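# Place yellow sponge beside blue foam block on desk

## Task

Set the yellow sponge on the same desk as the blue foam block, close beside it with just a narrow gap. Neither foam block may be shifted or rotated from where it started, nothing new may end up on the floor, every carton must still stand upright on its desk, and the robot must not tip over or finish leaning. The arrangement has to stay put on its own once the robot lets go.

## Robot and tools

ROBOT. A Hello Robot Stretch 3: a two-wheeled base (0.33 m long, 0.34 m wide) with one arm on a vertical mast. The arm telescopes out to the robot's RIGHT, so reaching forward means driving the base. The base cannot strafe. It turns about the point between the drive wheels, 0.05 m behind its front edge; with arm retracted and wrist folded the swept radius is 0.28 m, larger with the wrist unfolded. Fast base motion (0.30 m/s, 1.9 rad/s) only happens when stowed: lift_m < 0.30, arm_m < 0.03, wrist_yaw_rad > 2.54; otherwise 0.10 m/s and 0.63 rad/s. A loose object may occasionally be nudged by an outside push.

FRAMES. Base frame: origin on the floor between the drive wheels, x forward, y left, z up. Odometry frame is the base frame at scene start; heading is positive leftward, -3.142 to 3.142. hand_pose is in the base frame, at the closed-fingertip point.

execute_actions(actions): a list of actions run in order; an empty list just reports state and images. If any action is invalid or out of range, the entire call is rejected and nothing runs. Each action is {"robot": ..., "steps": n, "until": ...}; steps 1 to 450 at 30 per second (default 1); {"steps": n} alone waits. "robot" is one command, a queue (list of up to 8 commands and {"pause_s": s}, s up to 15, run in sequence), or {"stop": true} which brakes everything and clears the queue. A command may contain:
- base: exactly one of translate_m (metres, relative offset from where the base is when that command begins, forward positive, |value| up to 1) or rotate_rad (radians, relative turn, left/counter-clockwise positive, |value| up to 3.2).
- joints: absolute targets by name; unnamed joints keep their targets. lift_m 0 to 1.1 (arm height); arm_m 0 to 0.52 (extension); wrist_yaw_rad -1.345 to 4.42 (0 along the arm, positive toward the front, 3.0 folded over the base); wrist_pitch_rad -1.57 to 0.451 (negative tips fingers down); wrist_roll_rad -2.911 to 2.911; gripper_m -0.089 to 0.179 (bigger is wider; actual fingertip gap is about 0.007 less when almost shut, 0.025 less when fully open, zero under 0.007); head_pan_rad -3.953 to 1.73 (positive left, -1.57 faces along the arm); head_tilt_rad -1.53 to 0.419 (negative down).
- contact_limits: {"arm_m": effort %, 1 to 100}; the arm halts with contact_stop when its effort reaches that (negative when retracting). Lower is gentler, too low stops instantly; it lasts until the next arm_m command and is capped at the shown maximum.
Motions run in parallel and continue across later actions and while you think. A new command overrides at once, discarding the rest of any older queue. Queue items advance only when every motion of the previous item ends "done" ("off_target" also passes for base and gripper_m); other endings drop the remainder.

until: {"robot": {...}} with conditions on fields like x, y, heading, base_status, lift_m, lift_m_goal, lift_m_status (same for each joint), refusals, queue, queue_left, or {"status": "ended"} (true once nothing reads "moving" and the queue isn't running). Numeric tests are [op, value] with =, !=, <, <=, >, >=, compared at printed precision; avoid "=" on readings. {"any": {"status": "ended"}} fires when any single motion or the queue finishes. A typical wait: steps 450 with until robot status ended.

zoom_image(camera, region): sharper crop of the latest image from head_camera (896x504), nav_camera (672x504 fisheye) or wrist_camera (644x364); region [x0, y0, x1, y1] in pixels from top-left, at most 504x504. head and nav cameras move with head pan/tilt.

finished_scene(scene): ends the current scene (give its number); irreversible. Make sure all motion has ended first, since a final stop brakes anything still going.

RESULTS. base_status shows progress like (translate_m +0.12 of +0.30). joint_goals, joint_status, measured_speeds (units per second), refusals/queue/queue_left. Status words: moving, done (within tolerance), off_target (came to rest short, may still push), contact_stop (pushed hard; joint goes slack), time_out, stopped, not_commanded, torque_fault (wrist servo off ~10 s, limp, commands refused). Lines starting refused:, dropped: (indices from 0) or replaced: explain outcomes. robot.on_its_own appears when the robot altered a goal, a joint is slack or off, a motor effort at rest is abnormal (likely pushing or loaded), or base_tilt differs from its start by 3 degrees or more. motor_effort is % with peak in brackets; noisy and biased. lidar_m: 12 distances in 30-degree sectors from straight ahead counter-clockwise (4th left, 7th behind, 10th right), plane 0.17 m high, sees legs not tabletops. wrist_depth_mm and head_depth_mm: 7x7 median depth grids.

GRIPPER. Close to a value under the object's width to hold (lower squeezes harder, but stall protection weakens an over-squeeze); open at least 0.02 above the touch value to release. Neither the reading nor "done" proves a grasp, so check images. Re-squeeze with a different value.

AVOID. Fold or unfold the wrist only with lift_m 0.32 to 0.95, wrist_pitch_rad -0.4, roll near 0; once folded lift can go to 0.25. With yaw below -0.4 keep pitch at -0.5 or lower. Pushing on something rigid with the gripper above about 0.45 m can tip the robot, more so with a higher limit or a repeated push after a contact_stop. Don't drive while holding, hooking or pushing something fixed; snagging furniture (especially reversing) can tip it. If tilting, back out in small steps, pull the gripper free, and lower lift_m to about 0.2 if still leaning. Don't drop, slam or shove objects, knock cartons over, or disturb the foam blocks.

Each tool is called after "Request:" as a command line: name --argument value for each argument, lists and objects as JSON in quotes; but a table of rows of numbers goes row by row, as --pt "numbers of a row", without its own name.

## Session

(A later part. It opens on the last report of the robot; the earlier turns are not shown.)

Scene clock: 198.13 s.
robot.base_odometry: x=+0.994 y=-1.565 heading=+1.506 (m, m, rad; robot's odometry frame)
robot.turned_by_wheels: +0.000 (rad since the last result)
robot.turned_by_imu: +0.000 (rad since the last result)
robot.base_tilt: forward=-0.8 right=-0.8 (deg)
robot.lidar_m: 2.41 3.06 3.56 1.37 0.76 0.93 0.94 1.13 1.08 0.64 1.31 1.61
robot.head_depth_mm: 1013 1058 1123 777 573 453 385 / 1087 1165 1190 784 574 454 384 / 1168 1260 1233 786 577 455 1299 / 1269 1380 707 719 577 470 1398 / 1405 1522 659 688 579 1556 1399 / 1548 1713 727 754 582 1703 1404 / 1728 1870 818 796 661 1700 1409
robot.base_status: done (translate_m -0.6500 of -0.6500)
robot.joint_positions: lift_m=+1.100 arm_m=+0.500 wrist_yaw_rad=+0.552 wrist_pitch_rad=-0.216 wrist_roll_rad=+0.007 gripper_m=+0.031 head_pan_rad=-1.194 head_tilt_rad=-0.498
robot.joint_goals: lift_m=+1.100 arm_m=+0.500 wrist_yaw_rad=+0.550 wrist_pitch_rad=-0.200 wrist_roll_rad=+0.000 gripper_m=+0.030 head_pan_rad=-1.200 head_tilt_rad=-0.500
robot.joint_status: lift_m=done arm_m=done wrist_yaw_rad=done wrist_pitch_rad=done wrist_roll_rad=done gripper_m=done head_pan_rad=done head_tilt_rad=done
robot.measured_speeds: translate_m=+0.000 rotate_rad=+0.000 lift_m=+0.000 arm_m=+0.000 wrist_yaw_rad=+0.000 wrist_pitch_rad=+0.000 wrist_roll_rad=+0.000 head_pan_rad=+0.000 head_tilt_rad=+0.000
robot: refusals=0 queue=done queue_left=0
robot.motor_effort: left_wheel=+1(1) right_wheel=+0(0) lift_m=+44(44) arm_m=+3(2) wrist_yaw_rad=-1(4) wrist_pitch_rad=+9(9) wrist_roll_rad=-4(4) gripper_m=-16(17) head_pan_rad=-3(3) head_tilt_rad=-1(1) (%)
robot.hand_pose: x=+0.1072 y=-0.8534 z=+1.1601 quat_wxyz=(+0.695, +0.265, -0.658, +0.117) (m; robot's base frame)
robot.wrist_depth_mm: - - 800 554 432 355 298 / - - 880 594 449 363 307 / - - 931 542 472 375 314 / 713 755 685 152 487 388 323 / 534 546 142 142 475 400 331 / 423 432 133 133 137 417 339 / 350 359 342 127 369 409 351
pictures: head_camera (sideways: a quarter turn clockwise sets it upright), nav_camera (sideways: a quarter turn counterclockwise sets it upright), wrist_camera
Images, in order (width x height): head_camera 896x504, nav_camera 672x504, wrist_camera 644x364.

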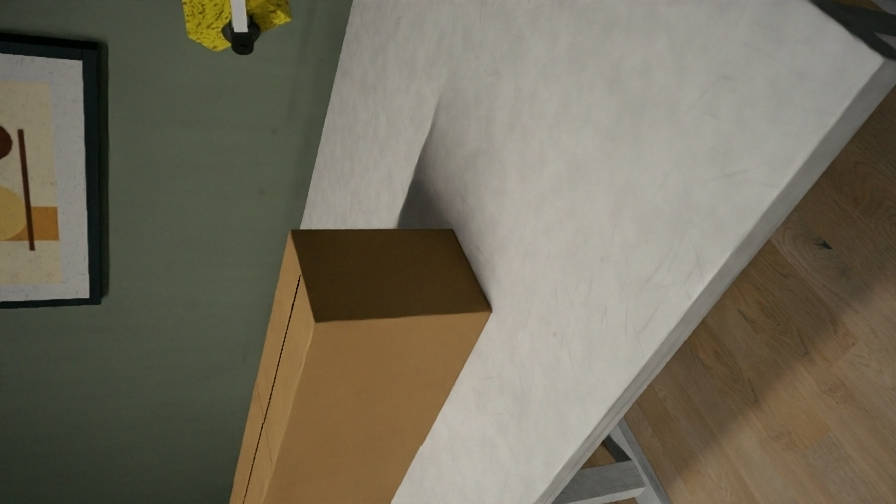

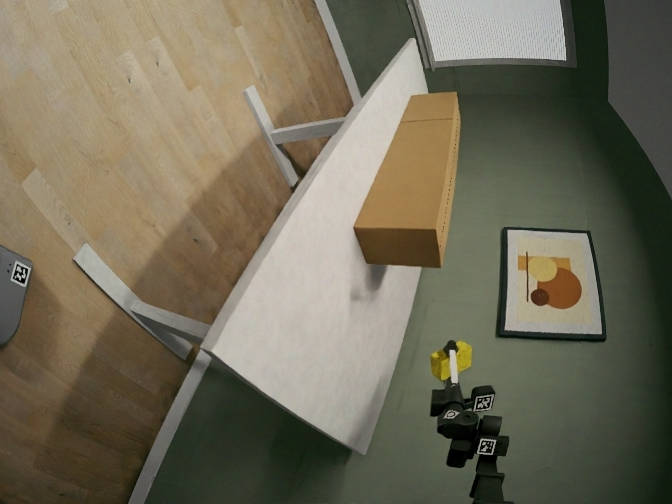

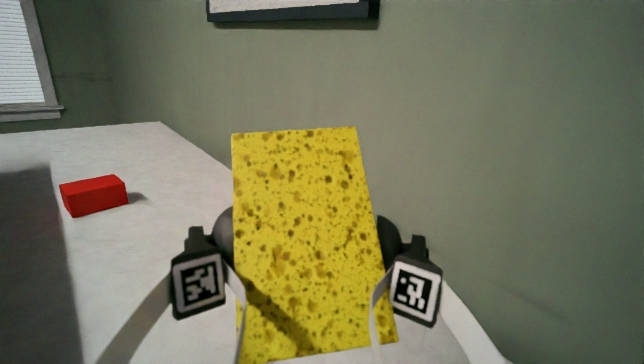

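Request:
execute_actions --actions '[{"robot":[{"joints":{"wrist_yaw_rad":0.1}},{"joints":{"arm_m":0,"wrist_yaw_rad":1.5,"wrist_pitch_rad":-0.4}},{"base":{"translate_m":0.3}},{"base":{"rotate_rad":1.2},"joints":{"head_pan_rad":0,"head_tilt_rad":-0.3,"lift_m":0.9}},{"joints":{"wrist_yaw_rad":3.0}},{"joints":{"lift_m":0.28}},{"base":{"translate_m":1.0}}],"steps":450,"until":{"robot":{"status":"ended"}}},{"steps":450,"until":{"robot":{"status":"ended"}}}]'

Scene clock: 224.93 s.
robot.base_odometry: x=+0.107 y=-0.843 heading=+2.706 (m, m, rad; robot's odometry frame)
robot.turned_by_wheels: +1.200 (rad since the last result)
robot.turned_by_imu: +1.224 (rad since the last result)
robot.base_tilt: forward=-0.8 right=-0.8 (deg)
robot.lidar_m: 2.13 1.83 1.32 0.96 1.14 1.72 1.69 2.07 2.64 1.80 2.21 2.44
robot.head_depth_mm: 2263 2393 1883 2614 2724 2110 1656 / 2317 2392 1888 2651 2701 2125 1655 / 2277 2404 2473 2611 2770 2119 1659 / 2297 2417 2490 2601 2731 2105 1658 / 2314 2393 2529 2632 2731 2136 1656 / 2298 2409 2512 2648 2731 2138 1672 / 2279 2433 2526 2645 2743 2156 1655
robot.base_status: done (translate_m +1.0000 of +1.0000)
robot.joint_positions: lift_m=+0.280 arm_m=+0.002 wrist_yaw_rad=+2.999 wrist_pitch_rad=-0.415 wrist_roll_rad=+0.007 gripper_m=+0.031 head_pan_rad=-0.007 head_tilt_rad=-0.309
robot.joint_goals: lift_m=+0.280 arm_m=+0.000 wrist_yaw_rad=+3.000 wrist_pitch_rad=-0.400 wrist_roll_rad=+0.000 gripper_m=+0.030 head_pan_rad=+0.000 head_tilt_rad=-0.300
robot.joint_status: lift_m=done arm_m=done wrist_yaw_rad=done wrist_pitch_rad=done wrist_roll_rad=done gripper_m=done head_pan_rad=done head_tilt_rad=done
robot.measured_speeds: translate_m=+0.000 rotate_rad=+0.000 lift_m=+0.000 arm_m=+0.000 wrist_yaw_rad=+0.000 wrist_pitch_rad=+0.000 wrist_roll_rad=+0.000 head_pan_rad=+0.000 head_tilt_rad=+0.000
robot: refusals=0 queue=done queue_left=0
robot.motor_effort: left_wheel=-1(5) right_wheel=+2(6) lift_m=+32(47) arm_m=-4(3) wrist_yaw_rad=+1(1) wrist_pitch_rad=+9(8) wrist_roll_rad=-4(4) gripper_m=-17(16) head_pan_rad=+3(45) head_tilt_rad=+6(29) (%)
robot.hand_pose: x=+0.0108 y=+0.0758 z=+0.2934 quat_wxyz=(+0.196, +0.702, +0.096, +0.678) (m; robot's base frame)
robot.wrist_depth_mm: - - - - - - - / 933 - - - - - - / 898 - 962 910 865 - - / 689 699 153 153 789 815 851 / 564 578 140 142 641 647 660 / 482 499 132 134 137 538 548 / - - 123 127 438 458 464
pictures: head_camera (sideways: a quarter turn clockwise sets it upright), nav_camera (sideways: a quarter turn counterclockwise sets it upright), wrist_camera
Images, in order (width x height): head_camera 896x504, nav_camera 672x504, wrist_camera 644x364.

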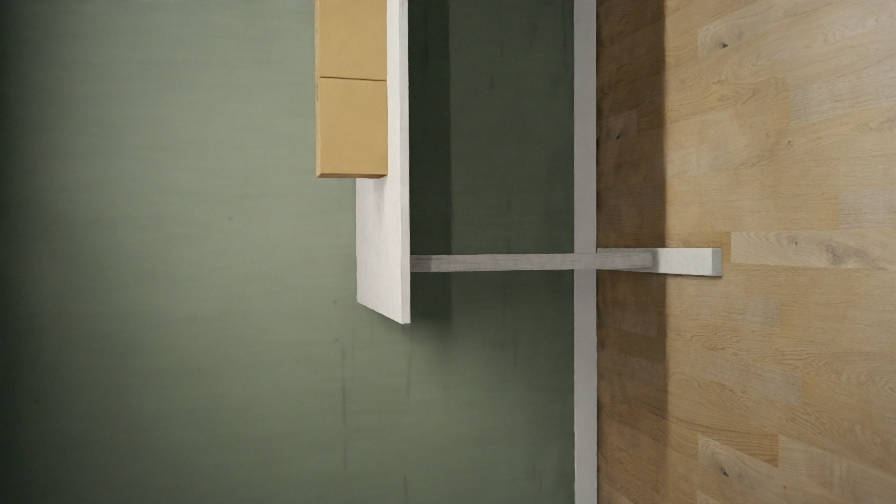

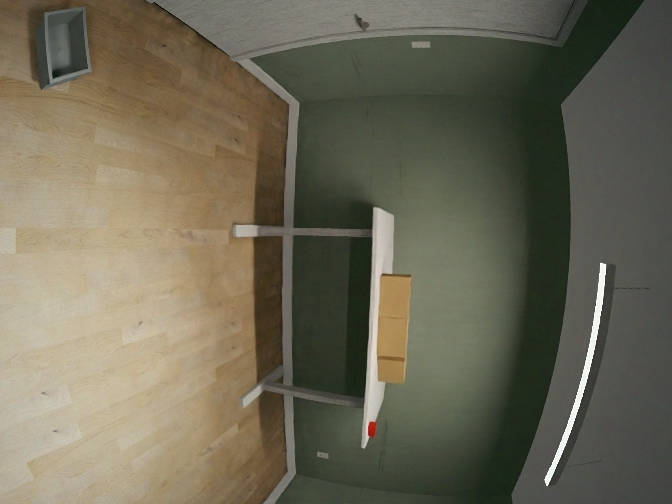

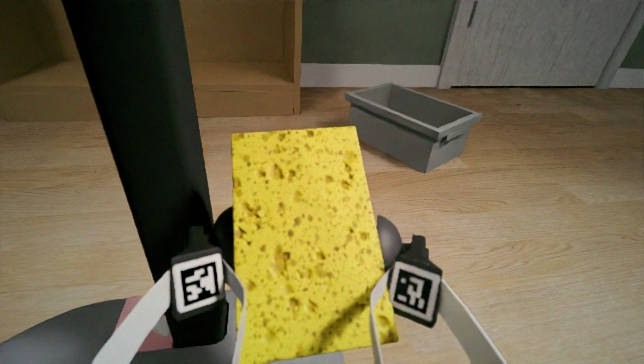

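Request:
execute_actions --actions '[{"robot":[{"base":{"translate_m":1.0}},{"base":{"translate_m":0.65}},{"base":{"rotate_rad":1.57},"joints":{"lift_m":0.9,"head_pan_rad":-1.57,"head_tilt_rad":-0.5}},{"joints":{"wrist_yaw_rad":1.5}},{"joints":{"lift_m":1.1}},{"joints":{"wrist_yaw_rad":0.3}}],"steps":450,"until":{"robot":{"status":"ended"}}},{"steps":450,"until":{"robot":{"status":"ended"}}}]'

Scene clock: 238.50 s.
robot.base_odometry: x=-1.390 y=-0.148 heading=-2.007 (m, m, rad; robot's odometry frame)
robot.turned_by_wheels: +1.570 (rad since the last result)
robot.turned_by_imu: +1.595 (rad since the last result)
robot.base_tilt: forward=-0.9 right=-0.8 (deg)
robot.lidar_m: 1.28 1.33 1.79 3.34 3.68 2.18 2.46 1.20 1.01 0.50 0.50 1.31
robot.head_depth_mm: 800 861 930 786 536 433 376 / 803 864 926 790 579 456 376 / 806 861 934 792 578 457 377 / 807 867 939 796 579 457 378 / 809 867 940 798 580 459 378 / 810 873 941 800 584 460 379 / 811 877 946 989 585 461 380
robot.base_status: done (rotate_rad +1.5699 of +1.5700)
robot.joint_positions: lift_m=+0.698 arm_m=+0.001 wrist_yaw_rad=+2.999 wrist_pitch_rad=-0.415 wrist_roll_rad=+0.006 gripper_m=+0.031 head_pan_rad=-1.563 head_tilt_rad=-0.495
robot.joint_goals: lift_m=+0.698 arm_m=+0.000 wrist_yaw_rad=+3.000 wrist_pitch_rad=-0.400 wrist_roll_rad=+0.000 gripper_m=+0.030 head_pan_rad=-1.570 head_tilt_rad=-0.500
robot.joint_status: lift_m=contact_stop arm_m=done wrist_yaw_rad=done wrist_pitch_rad=done wrist_roll_rad=done gripper_m=done head_pan_rad=done head_tilt_rad=done
robot.measured_speeds: translate_m=+0.000 rotate_rad=+0.001 lift_m=-0.003 arm_m=+0.000 wrist_yaw_rad=+0.000 wrist_pitch_rad=+0.000 wrist_roll_rad=+0.000 head_pan_rad=+0.000 head_tilt_rad=+0.000
robot: refusals=0 queue=dropped queue_left=0
robot.on_its_own: lift_m is slack since a contact_stop, until your next command for it (your +0.900 is given up)
robot.motor_effort: left_wheel=-1(6) right_wheel=+3(9) lift_m=+41(79) arm_m=-2(4) wrist_yaw_rad=+0(1) wrist_pitch_rad=+8(9) wrist_roll_rad=-4(4) gripper_m=-17(16) head_pan_rad=-3(46) head_tilt_rad=-3(27) (%)
robot.hand_pose: x=+0.0106 y=+0.0761 z=+0.7117 quat_wxyz=(+0.195, +0.702, +0.096, +0.678) (m; robot's base frame)
robot.wrist_depth_mm: - - - - - - - / - - - - - - - / - - - - - - - / - - 153 152 - - - / - - 140 143 - - - / 969 998 132 133 137 - - / 860 857 123 128 896 932 966
pictures: head_camera (sideways: a quarter turn clockwise sets it upright), nav_camera (sideways: a quarter turn counterclockwise sets it upright), wrist_camera
dropped: robot: command 2 of its queue: lift_m: contact_stop
Images, in order (width x height): head_camera 896x504, nav_camera 672x504, wrist_camera 644x364.

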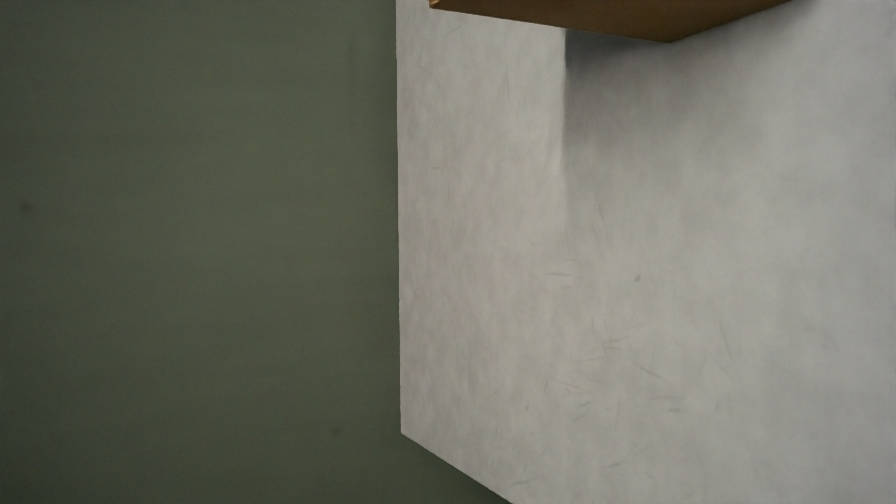

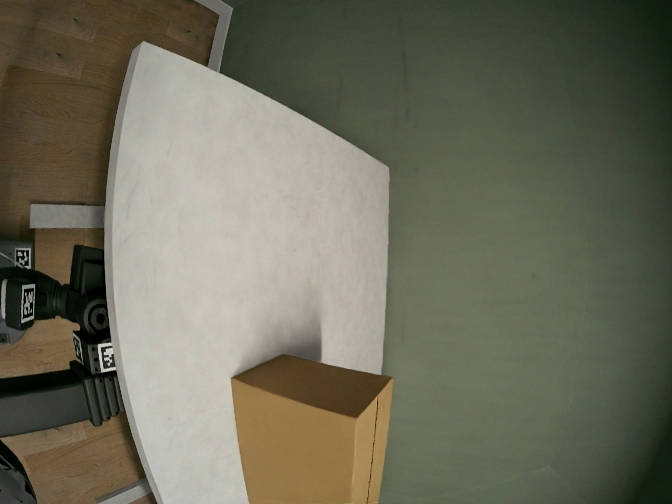

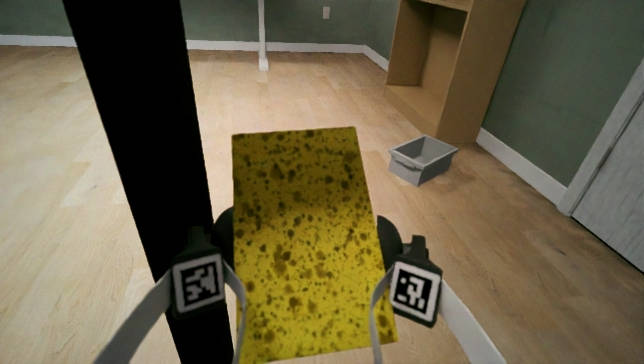

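Request:
execute_actions --actions '[{"robot":{"joints":{"lift_m":0.6,"head_pan_rad":-2.2,"head_tilt_rad":-0.4},"base":{"translate_m":0.25}},"steps":150,"until":{"robot":{"status":"ended"}}}]'

Scene clock: 242.47 s.
robot.base_odometry: x=-1.495 y=-0.374 heading=-2.008 (m, m, rad; robot's odometry frame)
robot.turned_by_wheels: -0.001 (rad since the last result)
robot.turned_by_imu: -0.027 (rad since the last result)
robot.base_tilt: forward=-0.8 right=-0.8 (deg)
robot.lidar_m: 1.04 1.07 1.42 2.42 3.90 2.41 2.71 1.43 1.01 0.49 0.97 1.13
robot.head_depth_mm: 1262 1344 1441 477 482 497 407 / 1157 1238 1324 511 512 506 408 / 1080 1156 1225 921 613 508 408 / 1004 1069 1141 982 670 508 409 / 943 998 1062 991 669 508 409 / 894 941 987 991 674 510 410 / 847 882 926 955 676 511 412
robot.base_status: done (translate_m +0.2499 of +0.2500)
robot.joint_positions: lift_m=+0.600 arm_m=+0.001 wrist_yaw_rad=+2.999 wrist_pitch_rad=-0.415 wrist_roll_rad=+0.006 gripper_m=+0.031 head_pan_rad=-2.193 head_tilt_rad=-0.408
robot.joint_goals: lift_m=+0.600 arm_m=+0.000 wrist_yaw_rad=+3.000 wrist_pitch_rad=-0.400 wrist_roll_rad=+0.000 gripper_m=+0.030 head_pan_rad=-2.200 head_tilt_rad=-0.400
robot.joint_status: lift_m=done arm_m=done wrist_yaw_rad=done wrist_pitch_rad=done wrist_roll_rad=done gripper_m=done head_pan_rad=done head_tilt_rad=done
robot.measured_speeds: translate_m=+0.000 rotate_rad=+0.000 lift_m=+0.000 arm_m=+0.000 wrist_yaw_rad=+0.000 wrist_pitch_rad=+0.000 wrist_roll_rad=+0.000 head_pan_rad=+0.000 head_tilt_rad=+0.000
robot: refusals=0 queue=done queue_left=0
robot.on_its_own: right_wheel is at rest, and its effort (+31) is outside its rest range (-18 to +18)
robot.motor_effort: left_wheel=-8(10) right_wheel=+31(41) lift_m=+32(40) arm_m=-2(2) wrist_yaw_rad=+1(1) wrist_pitch_rad=+9(8) wrist_roll_rad=-4(4) gripper_m=-16(16) head_pan_rad=-3(36) head_tilt_rad=+5(21) (%)
robot.hand_pose: x=+0.0106 y=+0.0760 z=+0.6135 quat_wxyz=(+0.195, +0.702, +0.096, +0.678) (m; robot's base frame)
robot.wrist_depth_mm: - - - - - - - / - - - - - - - / - - - - - - - / - - 153 153 - - - / - - 140 143 - - - / 869 890 132 134 137 966 976 / 739 751 124 127 784 832 835
pictures: head_camera (sideways: a quarter turn clockwise sets it upright), nav_camera (sideways: a quarter turn counterclockwise sets it upright), wrist_camera
Images, in order (width x height): head_camera 896x504, nav_camera 672x504, wrist_camera 644x364.

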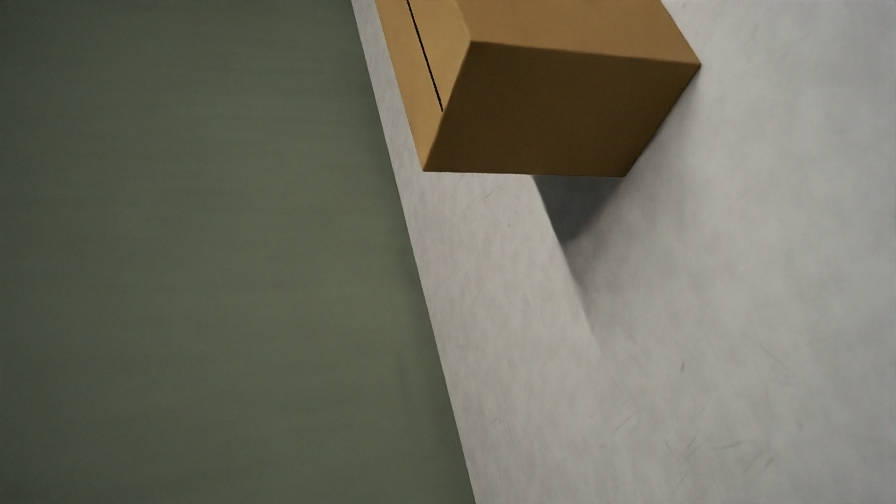

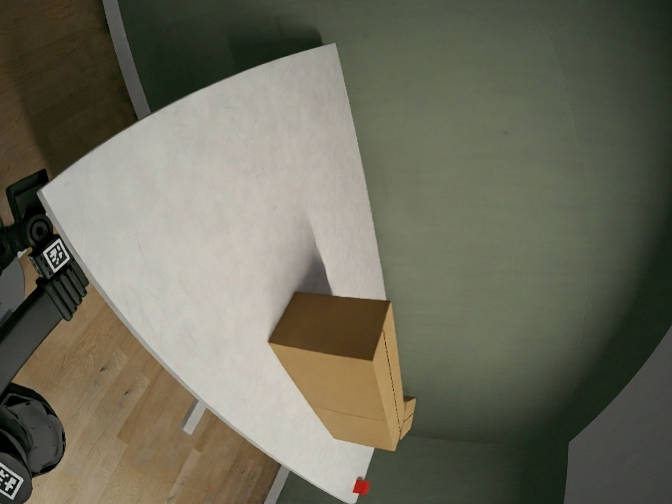

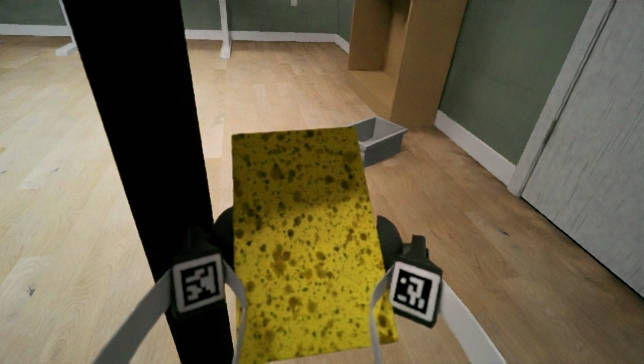

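Request:
execute_actions --actions '[{"robot":[{"base":{"rotate_rad":0.5},"joints":{"lift_m":0.28}},{"base":{"translate_m":0.5}},{"base":{"rotate_rad":-2.07},"joints":{"head_pan_rad":-1.4,"head_tilt_rad":-0.3}},{"base":{"translate_m":0.75}}],"steps":450,"until":{"robot":{"status":"ended"}}}]'

Scene clock: 257.03 s.
robot.base_odometry: x=-2.144 y=-0.556 heading=+2.705 (m, m, rad; robot's odometry frame)
robot.turned_by_wheels: -1.570 (rad since the last result)
robot.turned_by_imu: -1.861 (rad since the last result)
robot.base_tilt: forward=-0.9 right=-0.8 (deg)
robot.lidar_m: 0.34 0.34 0.38 0.61 0.86 0.95 1.51 3.97 3.08 0.31 0.78 0.41
robot.head_depth_mm: 2712 2780 2968 658 601 580 451 / 2694 2803 2922 730 693 580 453 / 2609 2735 2855 993 810 583 454 / 2622 2675 2767 1132 814 582 454 / 2558 2682 2797 1254 814 582 455 / 2563 2657 2753 1367 817 585 456 / 1847 1811 1748 1400 817 584 455
robot.base_status: done (translate_m +0.7500 of +0.7500)
robot.joint_positions: lift_m=+0.280 arm_m=+0.001 wrist_yaw_rad=+2.999 wrist_pitch_rad=-0.416 wrist_roll_rad=+0.006 gripper_m=+0.031 head_pan_rad=-1.407 head_tilt_rad=-0.310
robot.joint_goals: lift_m=+0.280 arm_m=+0.000 wrist_yaw_rad=+3.000 wrist_pitch_rad=-0.400 wrist_roll_rad=+0.000 gripper_m=+0.030 head_pan_rad=-1.400 head_tilt_rad=-0.300
robot.joint_status: lift_m=done arm_m=done wrist_yaw_rad=done wrist_pitch_rad=done wrist_roll_rad=done gripper_m=done head_pan_rad=done head_tilt_rad=done
robot.measured_speeds: translate_m=+0.000 rotate_rad=+0.000 lift_m=+0.000 arm_m=+0.000 wrist_yaw_rad=+0.000 wrist_pitch_rad=+0.000 wrist_roll_rad=+0.000 head_pan_rad=+0.000 head_tilt_rad=+0.000
robot: refusals=0 queue=done queue_left=0
robot.motor_effort: left_wheel=+2(23) right_wheel=-1(35) lift_m=+32(35) arm_m=-2(2) wrist_yaw_rad=+0(1) wrist_pitch_rad=+9(9) wrist_roll_rad=-4(4) gripper_m=-16(17) head_pan_rad=+4(42) head_tilt_rad=+6(22) (%)
robot.hand_pose: x=+0.0106 y=+0.0760 z=+0.2934 quat_wxyz=(+0.195, +0.702, +0.096, +0.678) (m; robot's base frame)
robot.wrist_depth_mm: 663 - 829 713 474 359 287 / 711 - 915 760 498 373 296 / 762 - 916 648 521 387 302 / 698 701 153 153 551 400 312 / 567 577 140 143 512 413 323 / 482 503 132 134 137 423 333 / - - 123 127 437 413 343
pictures: head_camera (sideways: a quarter turn clockwise sets it upright), nav_camera (sideways: a quarter turn counterclockwise sets it upright), wrist_camera
Images, in order (width x height): head_camera 896x504, nav_camera 672x504, wrist_camera 644x364.

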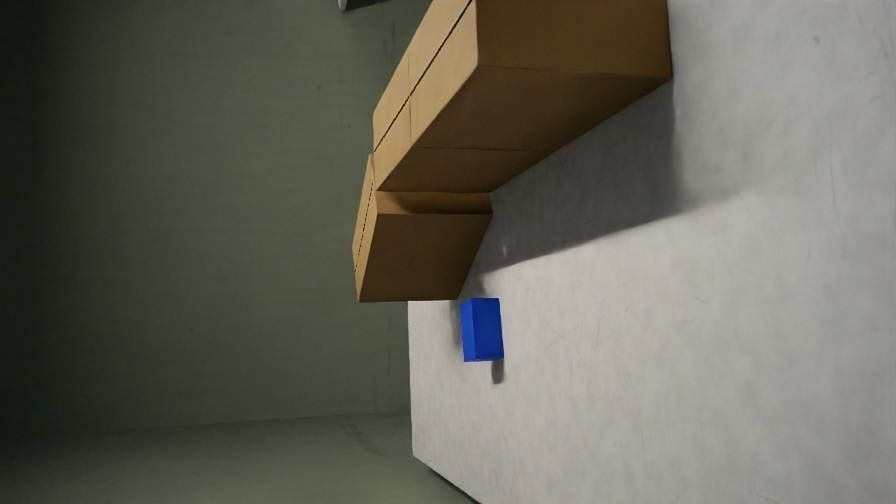

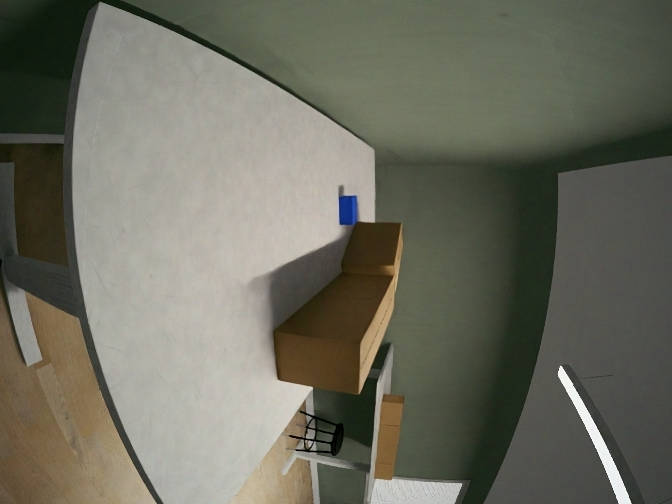

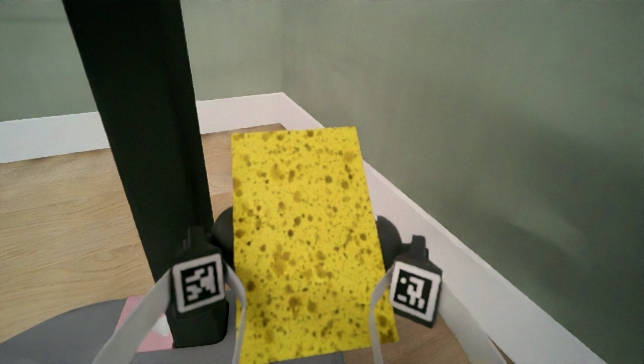

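Request:
execute_actions --actions '[{"robot":[{"base":{"rotate_rad":0.25},"joints":{"head_pan_rad":-1.57,"head_tilt_rad":-0.8}},{"base":{"translate_m":-0.5}}],"steps":450,"until":{"robot":{"status":"ended"}}}]'

Scene clock: 262.30 s.
robot.base_odometry: x=-1.652 y=-0.649 heading=+2.955 (m, m, rad; robot's odometry frame)
robot.turned_by_wheels: +0.250 (rad since the last result)
robot.turned_by_imu: +0.250 (rad since the last result)
robot.base_tilt: forward=-0.8 right=-0.7 (deg)
robot.lidar_m: 0.84 0.85 0.87 0.79 0.80 1.04 1.71 3.83 2.69 2.72 1.30 0.50
robot.head_depth_mm: 2646 2807 2274 1854 1563 1357 1190 / 2669 2881 2333 1861 1568 1346 1187 / 2658 2864 2346 1887 1561 1350 1191 / 2644 2812 2253 1844 1547 1341 1198 / 1191 808 614 496 414 1290 1200 / 955 779 618 497 417 1292 1203 / 635 607 621 499 417 1288 1209
robot.base_status: done (translate_m -0.5000 of -0.5000)
robot.joint_positions: lift_m=+0.280 arm_m=+0.001 wrist_yaw_rad=+2.999 wrist_pitch_rad=-0.416 wrist_roll_rad=+0.006 gripper_m=+0.031 head_pan_rad=-1.563 head_tilt_rad=-0.790
robot.joint_goals: lift_m=+0.280 arm_m=+0.000 wrist_yaw_rad=+3.000 wrist_pitch_rad=-0.400 wrist_roll_rad=+0.000 gripper_m=+0.030 head_pan_rad=-1.570 head_tilt_rad=-0.800
robot.joint_status: lift_m=done arm_m=done wrist_yaw_rad=done wrist_pitch_rad=done wrist_roll_rad=done gripper_m=done head_pan_rad=done head_tilt_rad=done
robot.measured_speeds: translate_m=+0.000 rotate_rad=+0.000 lift_m=+0.000 arm_m=+0.000 wrist_yaw_rad=+0.000 wrist_pitch_rad=+0.000 wrist_roll_rad=+0.000 head_pan_rad=+0.000 head_tilt_rad=+0.000
robot: refusals=0 queue=done queue_left=0
robot.motor_effort: left_wheel=-1(7) right_wheel=+2(6) lift_m=+33(32) arm_m=-2(2) wrist_yaw_rad=+0(1) wrist_pitch_rad=+8(9) wrist_roll_rad=-4(4) gripper_m=-17(16) head_pan_rad=-3(20) head_tilt_rad=-6(45) (%)
robot.hand_pose: x=+0.0106 y=+0.0760 z=+0.2934 quat_wxyz=(+0.195, +0.702, +0.096, +0.678) (m; robot's base frame)
robot.wrist_depth_mm: 669 - 777 813 866 933 794 / 726 - 848 910 949 999 811 / 783 - 882 896 991 - 815 / 694 690 154 152 797 828 782 / 565 578 140 143 635 649 667 / 481 505 132 134 137 539 549 / - - 123 127 440 459 466
pictures: head_camera (sideways: a quarter turn clockwise sets it upright), nav_camera (sideways: a quarter turn counterclockwise sets it upright), wrist_camera
Images, in order (width x height): head_camera 896x504, nav_camera 672x504, wrist_camera 644x364.

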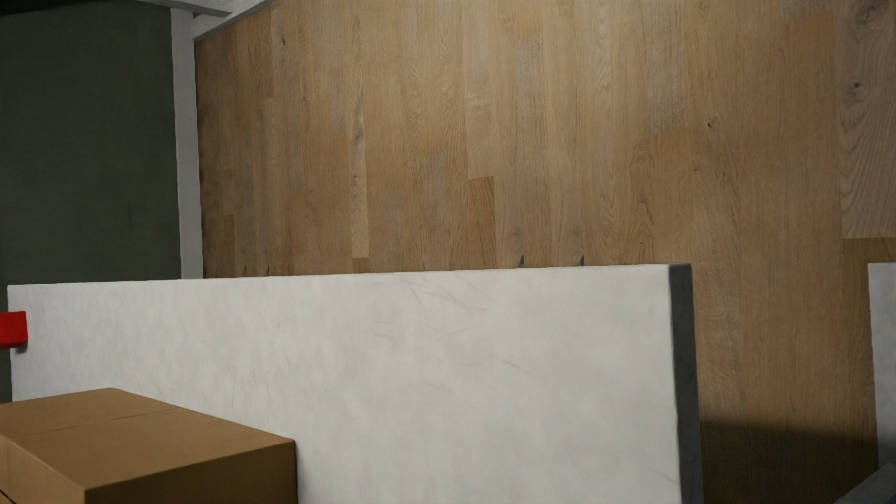

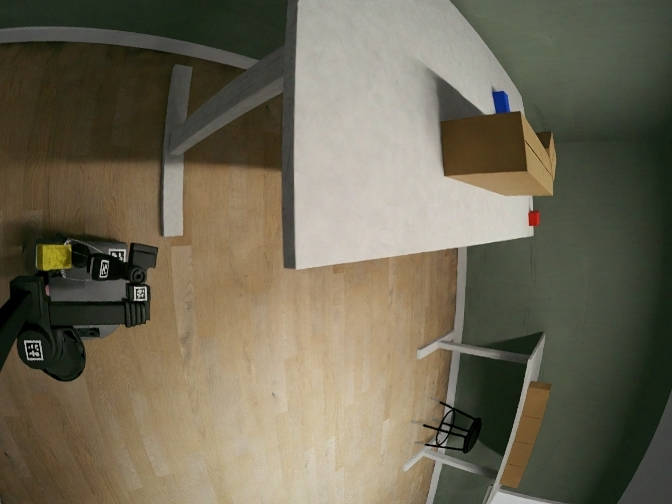

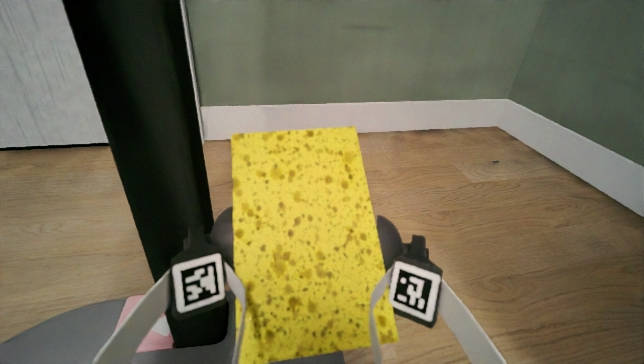

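Request:
execute_actions --actions '[{"robot":[{"base":{"translate_m":-0.5}},{"base":{"rotate_rad":1.57},"joints":{"head_tilt_rad":-0.5}},{"base":{"translate_m":-0.8}}],"steps":450,"until":{"robot":{"status":"ended"}}}]'

Scene clock: 272.87 s.
robot.base_odometry: x=-1.012 y=+0.044 heading=-1.758 (m, m, rad; robot's odometry frame)
robot.turned_by_wheels: +1.570 (rad since the last result)
robot.turned_by_imu: +1.574 (rad since the last result)
robot.base_tilt: forward=-0.9 right=-0.8 (deg)
robot.lidar_m: 1.54 1.56 1.64 2.90 3.40 1.83 1.80 2.24 1.28 1.42 1.01 1.68
robot.head_depth_mm: 1223 1329 747 764 1720 1663 1396 / 1214 1313 749 769 1713 1661 1376 / 1214 1300 742 772 1712 1671 1386 / 1207 1300 737 763 1691 1678 1389 / 1207 1300 734 759 1679 1692 1390 / 1204 1296 748 762 1665 1677 1403 / 1188 1291 1225 782 1169 1257 1337
robot.base_status: done (translate_m -0.8000 of -0.8000)
robot.joint_positions: lift_m=+0.280 arm_m=+0.002 wrist_yaw_rad=+2.999 wrist_pitch_rad=-0.416 wrist_roll_rad=+0.006 gripper_m=+0.031 head_pan_rad=-1.563 head_tilt_rad=-0.507
robot.joint_goals: lift_m=+0.280 arm_m=+0.000 wrist_yaw_rad=+3.000 wrist_pitch_rad=-0.400 wrist_roll_rad=+0.000 gripper_m=+0.030 head_pan_rad=-1.570 head_tilt_rad=-0.500
robot.joint_status: lift_m=done arm_m=done wrist_yaw_rad=done wrist_pitch_rad=done wrist_roll_rad=done gripper_m=done head_pan_rad=done head_tilt_rad=done
robot.measured_speeds: translate_m=+0.000 rotate_rad=+0.000 lift_m=+0.000 arm_m=+0.000 wrist_yaw_rad=+0.000 wrist_pitch_rad=+0.000 wrist_roll_rad=+0.000 head_pan_rad=+0.000 head_tilt_rad=+0.000
robot: refusals=0 queue=done queue_left=0
robot.motor_effort: left_wheel=-1(7) right_wheel=+2(8) lift_m=+32(32) arm_m=-2(2) wrist_yaw_rad=+0(0) wrist_pitch_rad=+8(9) wrist_roll_rad=-4(4) gripper_m=-16(17) head_pan_rad=-4(4) head_tilt_rad=+5(34) (%)
robot.hand_pose: x=+0.0106 y=+0.0760 z=+0.2934 quat_wxyz=(+0.195, +0.702, +0.096, +0.678) (m; robot's base frame)
robot.wrist_depth_mm: - - - - - - - / - - - - - - - / 902 - 992 911 - - - / 687 692 153 153 782 807 842 / 568 582 140 142 641 647 664 / 482 500 132 134 137 529 546 / - - 123 127 439 456 469
pictures: head_camera (sideways: a quarter turn clockwise sets it upright), nav_camera (sideways: a quarter turn counterclockwise sets it upright), wrist_camera
Images, in order (width x height): head_camera 896x504, nav_camera 672x504, wrist_camera 644x364.

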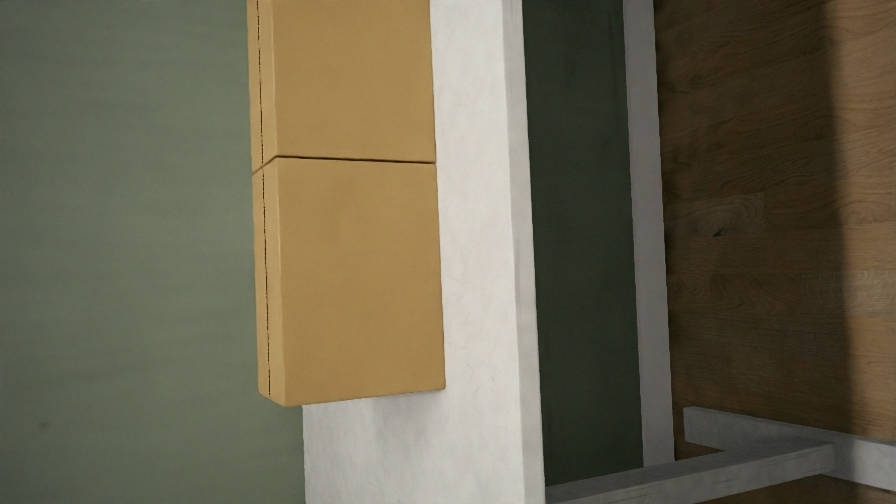

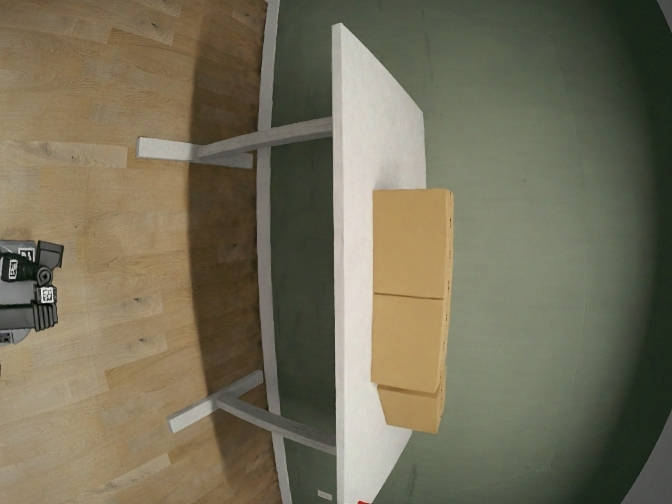

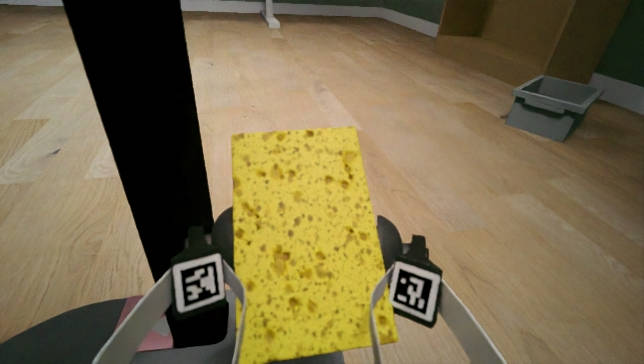

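Request:
execute_actions --actions '[{"robot":[{"base":{"rotate_rad":0.25},"joints":{"lift_m":0.6}},{"base":{"translate_m":-0.7}},{"base":{"rotate_rad":-0.25}},{"joints":{"wrist_yaw_rad":1.5}},{"joints":{"lift_m":1.05}},{"joints":{"wrist_yaw_rad":0.0}}],"steps":450,"until":{"robot":{"status":"ended"}}},{"steps":450,"until":{"robot":{"status":"ended"}}}]'

Scene clock: 294.97 s.
robot.base_odometry: x=-1.056 y=+0.743 heading=-1.758 (m, m, rad; robot's odometry frame)
robot.turned_by_wheels: +0.000 (rad since the last result)
robot.turned_by_imu: +0.000 (rad since the last result)
robot.base_tilt: forward=-0.8 right=-0.8 (deg)
robot.lidar_m: 2.23 2.26 2.74 2.99 1.41 1.17 1.20 1.55 1.43 0.88 1.34 1.35
robot.head_depth_mm: 1147 1236 1325 - - - - / 1141 1221 1281 - - - - / 1136 1216 1201 - 371 - 1380 / 1127 1215 1210 774 646 1667 1384 / 1122 1202 1045 780 621 1664 1383 / 1116 1203 774 781 622 1651 1398 / 1105 1191 730 748 623 1662 1402
robot.base_status: done (rotate_rad -0.2499 of -0.2500)
robot.joint_positions: lift_m=+1.050 arm_m=+0.002 wrist_yaw_rad=+0.002 wrist_pitch_rad=-0.416 wrist_roll_rad=+0.006 gripper_m=+0.031 head_pan_rad=-1.563 head_tilt_rad=-0.507
robot.joint_goals: lift_m=+1.050 arm_m=+0.000 wrist_yaw_rad=+0.000 wrist_pitch_rad=-0.400 wrist_roll_rad=+0.000 gripper_m=+0.030 head_pan_rad=-1.570 head_tilt_rad=-0.500
robot.joint_status: lift_m=done arm_m=done wrist_yaw_rad=done wrist_pitch_rad=done wrist_roll_rad=done gripper_m=done head_pan_rad=done head_tilt_rad=done
robot.measured_speeds: translate_m=+0.000 rotate_rad=+0.000 lift_m=+0.000 arm_m=+0.000 wrist_yaw_rad=+0.000 wrist_pitch_rad=+0.000 wrist_roll_rad=+0.000 head_pan_rad=+0.000 head_tilt_rad=+0.000
robot: refusals=0 queue=done queue_left=0
robot.motor_effort: left_wheel=+2(6) right_wheel=-3(7) lift_m=+45(46) arm_m=-2(2) wrist_yaw_rad=-1(1) wrist_pitch_rad=+9(9) wrist_roll_rad=-3(4) gripper_m=-17(16) head_pan_rad=-4(3) head_tilt_rad=+5(5) (%)
robot.hand_pose: x=-0.0210 y=-0.3711 z=+1.0629 quat_wxyz=(+0.690, +0.147, -0.693, -0.146) (m; robot's base frame)
robot.wrist_depth_mm: 418 472 955 - - - - / 455 503 716 827 - - - / 471 505 536 448 624 - - / 383 397 374 152 416 - - / 334 348 141 143 387 - - / - - 132 133 137 - - / - - - 127 - - -
pictures: head_camera (sideways: a quarter turn clockwise sets it upright), nav_camera (sideways: a quarter turn counterclockwise sets it upright), wrist_camera
Images, in order (width x height): head_camera 896x504, nav_camera 672x504, wrist_camera 644x364.

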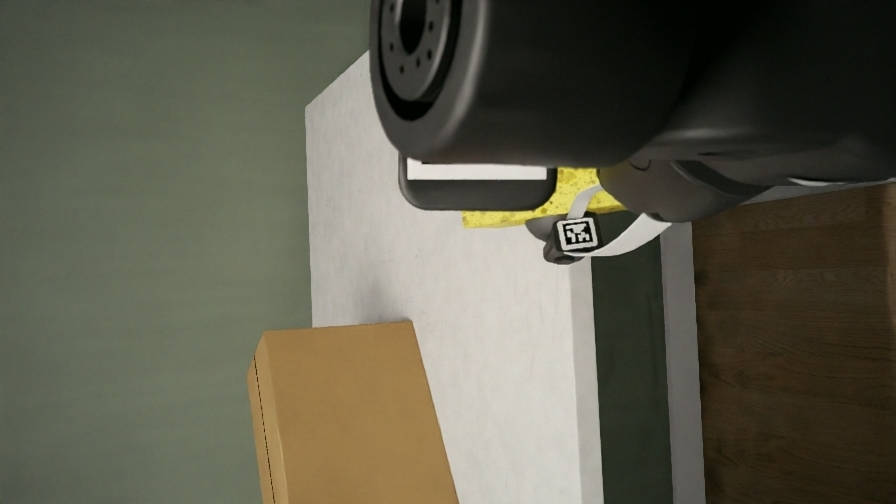

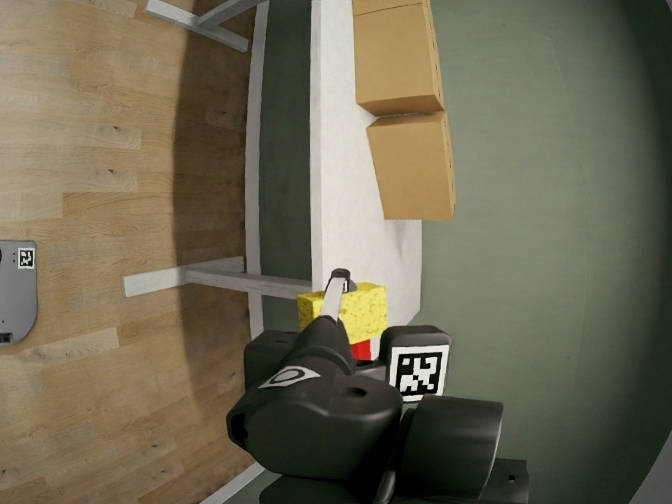

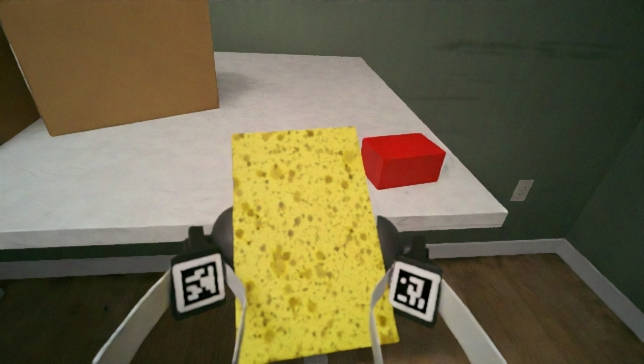

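Request:
execute_actions --actions '[{"robot":[{"joints":{"wrist_yaw_rad":1.5,"lift_m":1.1,"wrist_pitch_rad":-0.1}},{"base":{"rotate_rad":-0.3}},{"base":{"translate_m":0.33}},{"base":{"rotate_rad":0.6}},{"base":{"translate_m":-0.33}},{"base":{"rotate_rad":-0.3}},{"joints":{"wrist_yaw_rad":0.0}},{"joints":{"arm_m":0.5}}],"steps":450,"until":{"robot":{"status":"ended"}}},{"steps":450,"until":{"robot":{"status":"ended"}}}]'

Scene clock: 319.23 s.
robot.base_odometry: x=-1.247 y=+0.779 heading=-1.758 (m, m, rad; robot's odometry frame)
robot.turned_by_wheels: +0.000 (rad since the last result)
robot.turned_by_imu: +0.005 (rad since the last result)
robot.base_tilt: forward=-0.9 right=-0.8 (deg)
robot.lidar_m: 2.25 2.28 2.86 3.34 1.56 1.23 1.50 1.52 1.22 0.69 1.15 1.25
robot.head_depth_mm: 948 1048 1131 762 494 447 1359 / 946 1071 1106 770 568 449 1316 / 952 - 1099 770 569 451 1255 / 960 1030 1093 772 569 452 1351 / 952 1024 1091 776 571 453 1329 / 948 1025 625 643 573 454 1330 / 940 1017 594 607 575 456 1337
robot.base_status: done (rotate_rad -0.2999 of -0.3000)
robot.joint_positions: lift_m=+1.100 arm_m=+0.500 wrist_yaw_rad=+0.001 wrist_pitch_rad=-0.121 wrist_roll_rad=+0.006 gripper_m=+0.031 head_pan_rad=-1.563 head_tilt_rad=-0.507
robot.joint_goals: lift_m=+1.100 arm_m=+0.500 wrist_yaw_rad=+0.000 wrist_pitch_rad=-0.100 wrist_roll_rad=+0.000 gripper_m=+0.030 head_pan_rad=-1.570 head_tilt_rad=-0.500
robot.joint_status: lift_m=done arm_m=done wrist_yaw_rad=done wrist_pitch_rad=done wrist_roll_rad=done gripper_m=done head_pan_rad=done head_tilt_rad=done
robot.measured_speeds: translate_m=+0.000 rotate_rad=+0.000 lift_m=+0.000 arm_m=+0.000 wrist_yaw_rad=+0.000 wrist_pitch_rad=+0.000 wrist_roll_rad=+0.000 head_pan_rad=+0.000 head_tilt_rad=+0.000
robot: refusals=0 queue=done queue_left=0
robot.motor_effort: left_wheel=+2(6) right_wheel=-2(5) lift_m=+44(47) arm_m=+2(3) wrist_yaw_rad=+0(1) wrist_pitch_rad=+12(12) wrist_roll_rad=-3(3) gripper_m=-16(16) head_pan_rad=-3(3) head_tilt_rad=+5(5) (%)
robot.hand_pose: x=-0.0213 y=-0.8960 z=+1.1836 quat_wxyz=(+0.704, +0.043, -0.708, -0.043) (m; robot's base frame)
robot.wrist_depth_mm: 327 338 351 366 379 396 410 / 340 353 366 382 393 417 435 / 356 370 378 385 416 437 456 / 372 387 393 153 438 459 481 / 389 405 141 143 459 490 508 / 410 421 133 133 138 520 546 / 422 435 386 127 513 550 585
pictures: head_camera (sideways: a quarter turn clockwise sets it upright), nav_camera (sideways: a quarter turn counterclockwise sets it upright), wrist_camera
Images, in order (width x height): head_camera 896x504, nav_camera 672x504, wrist_camera 644x364.

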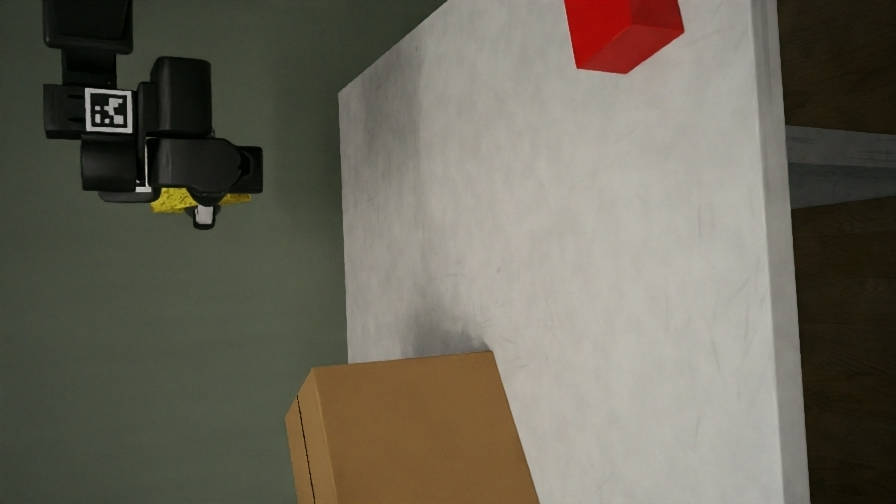

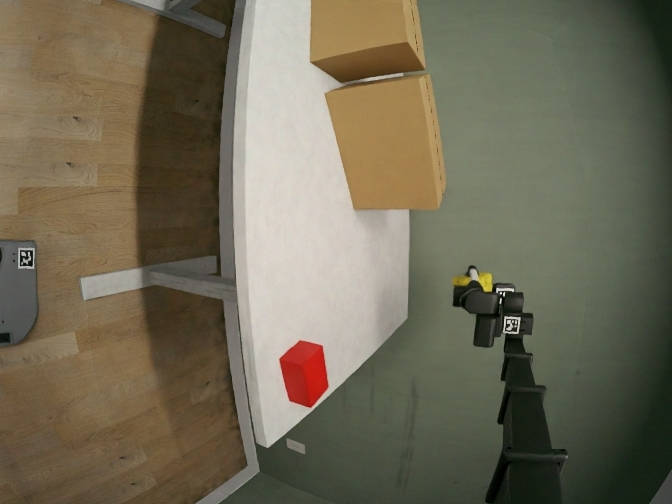

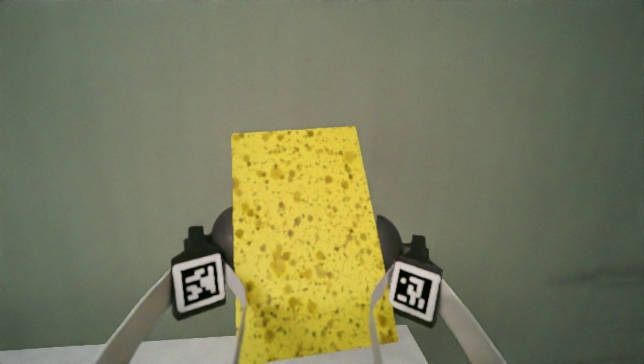

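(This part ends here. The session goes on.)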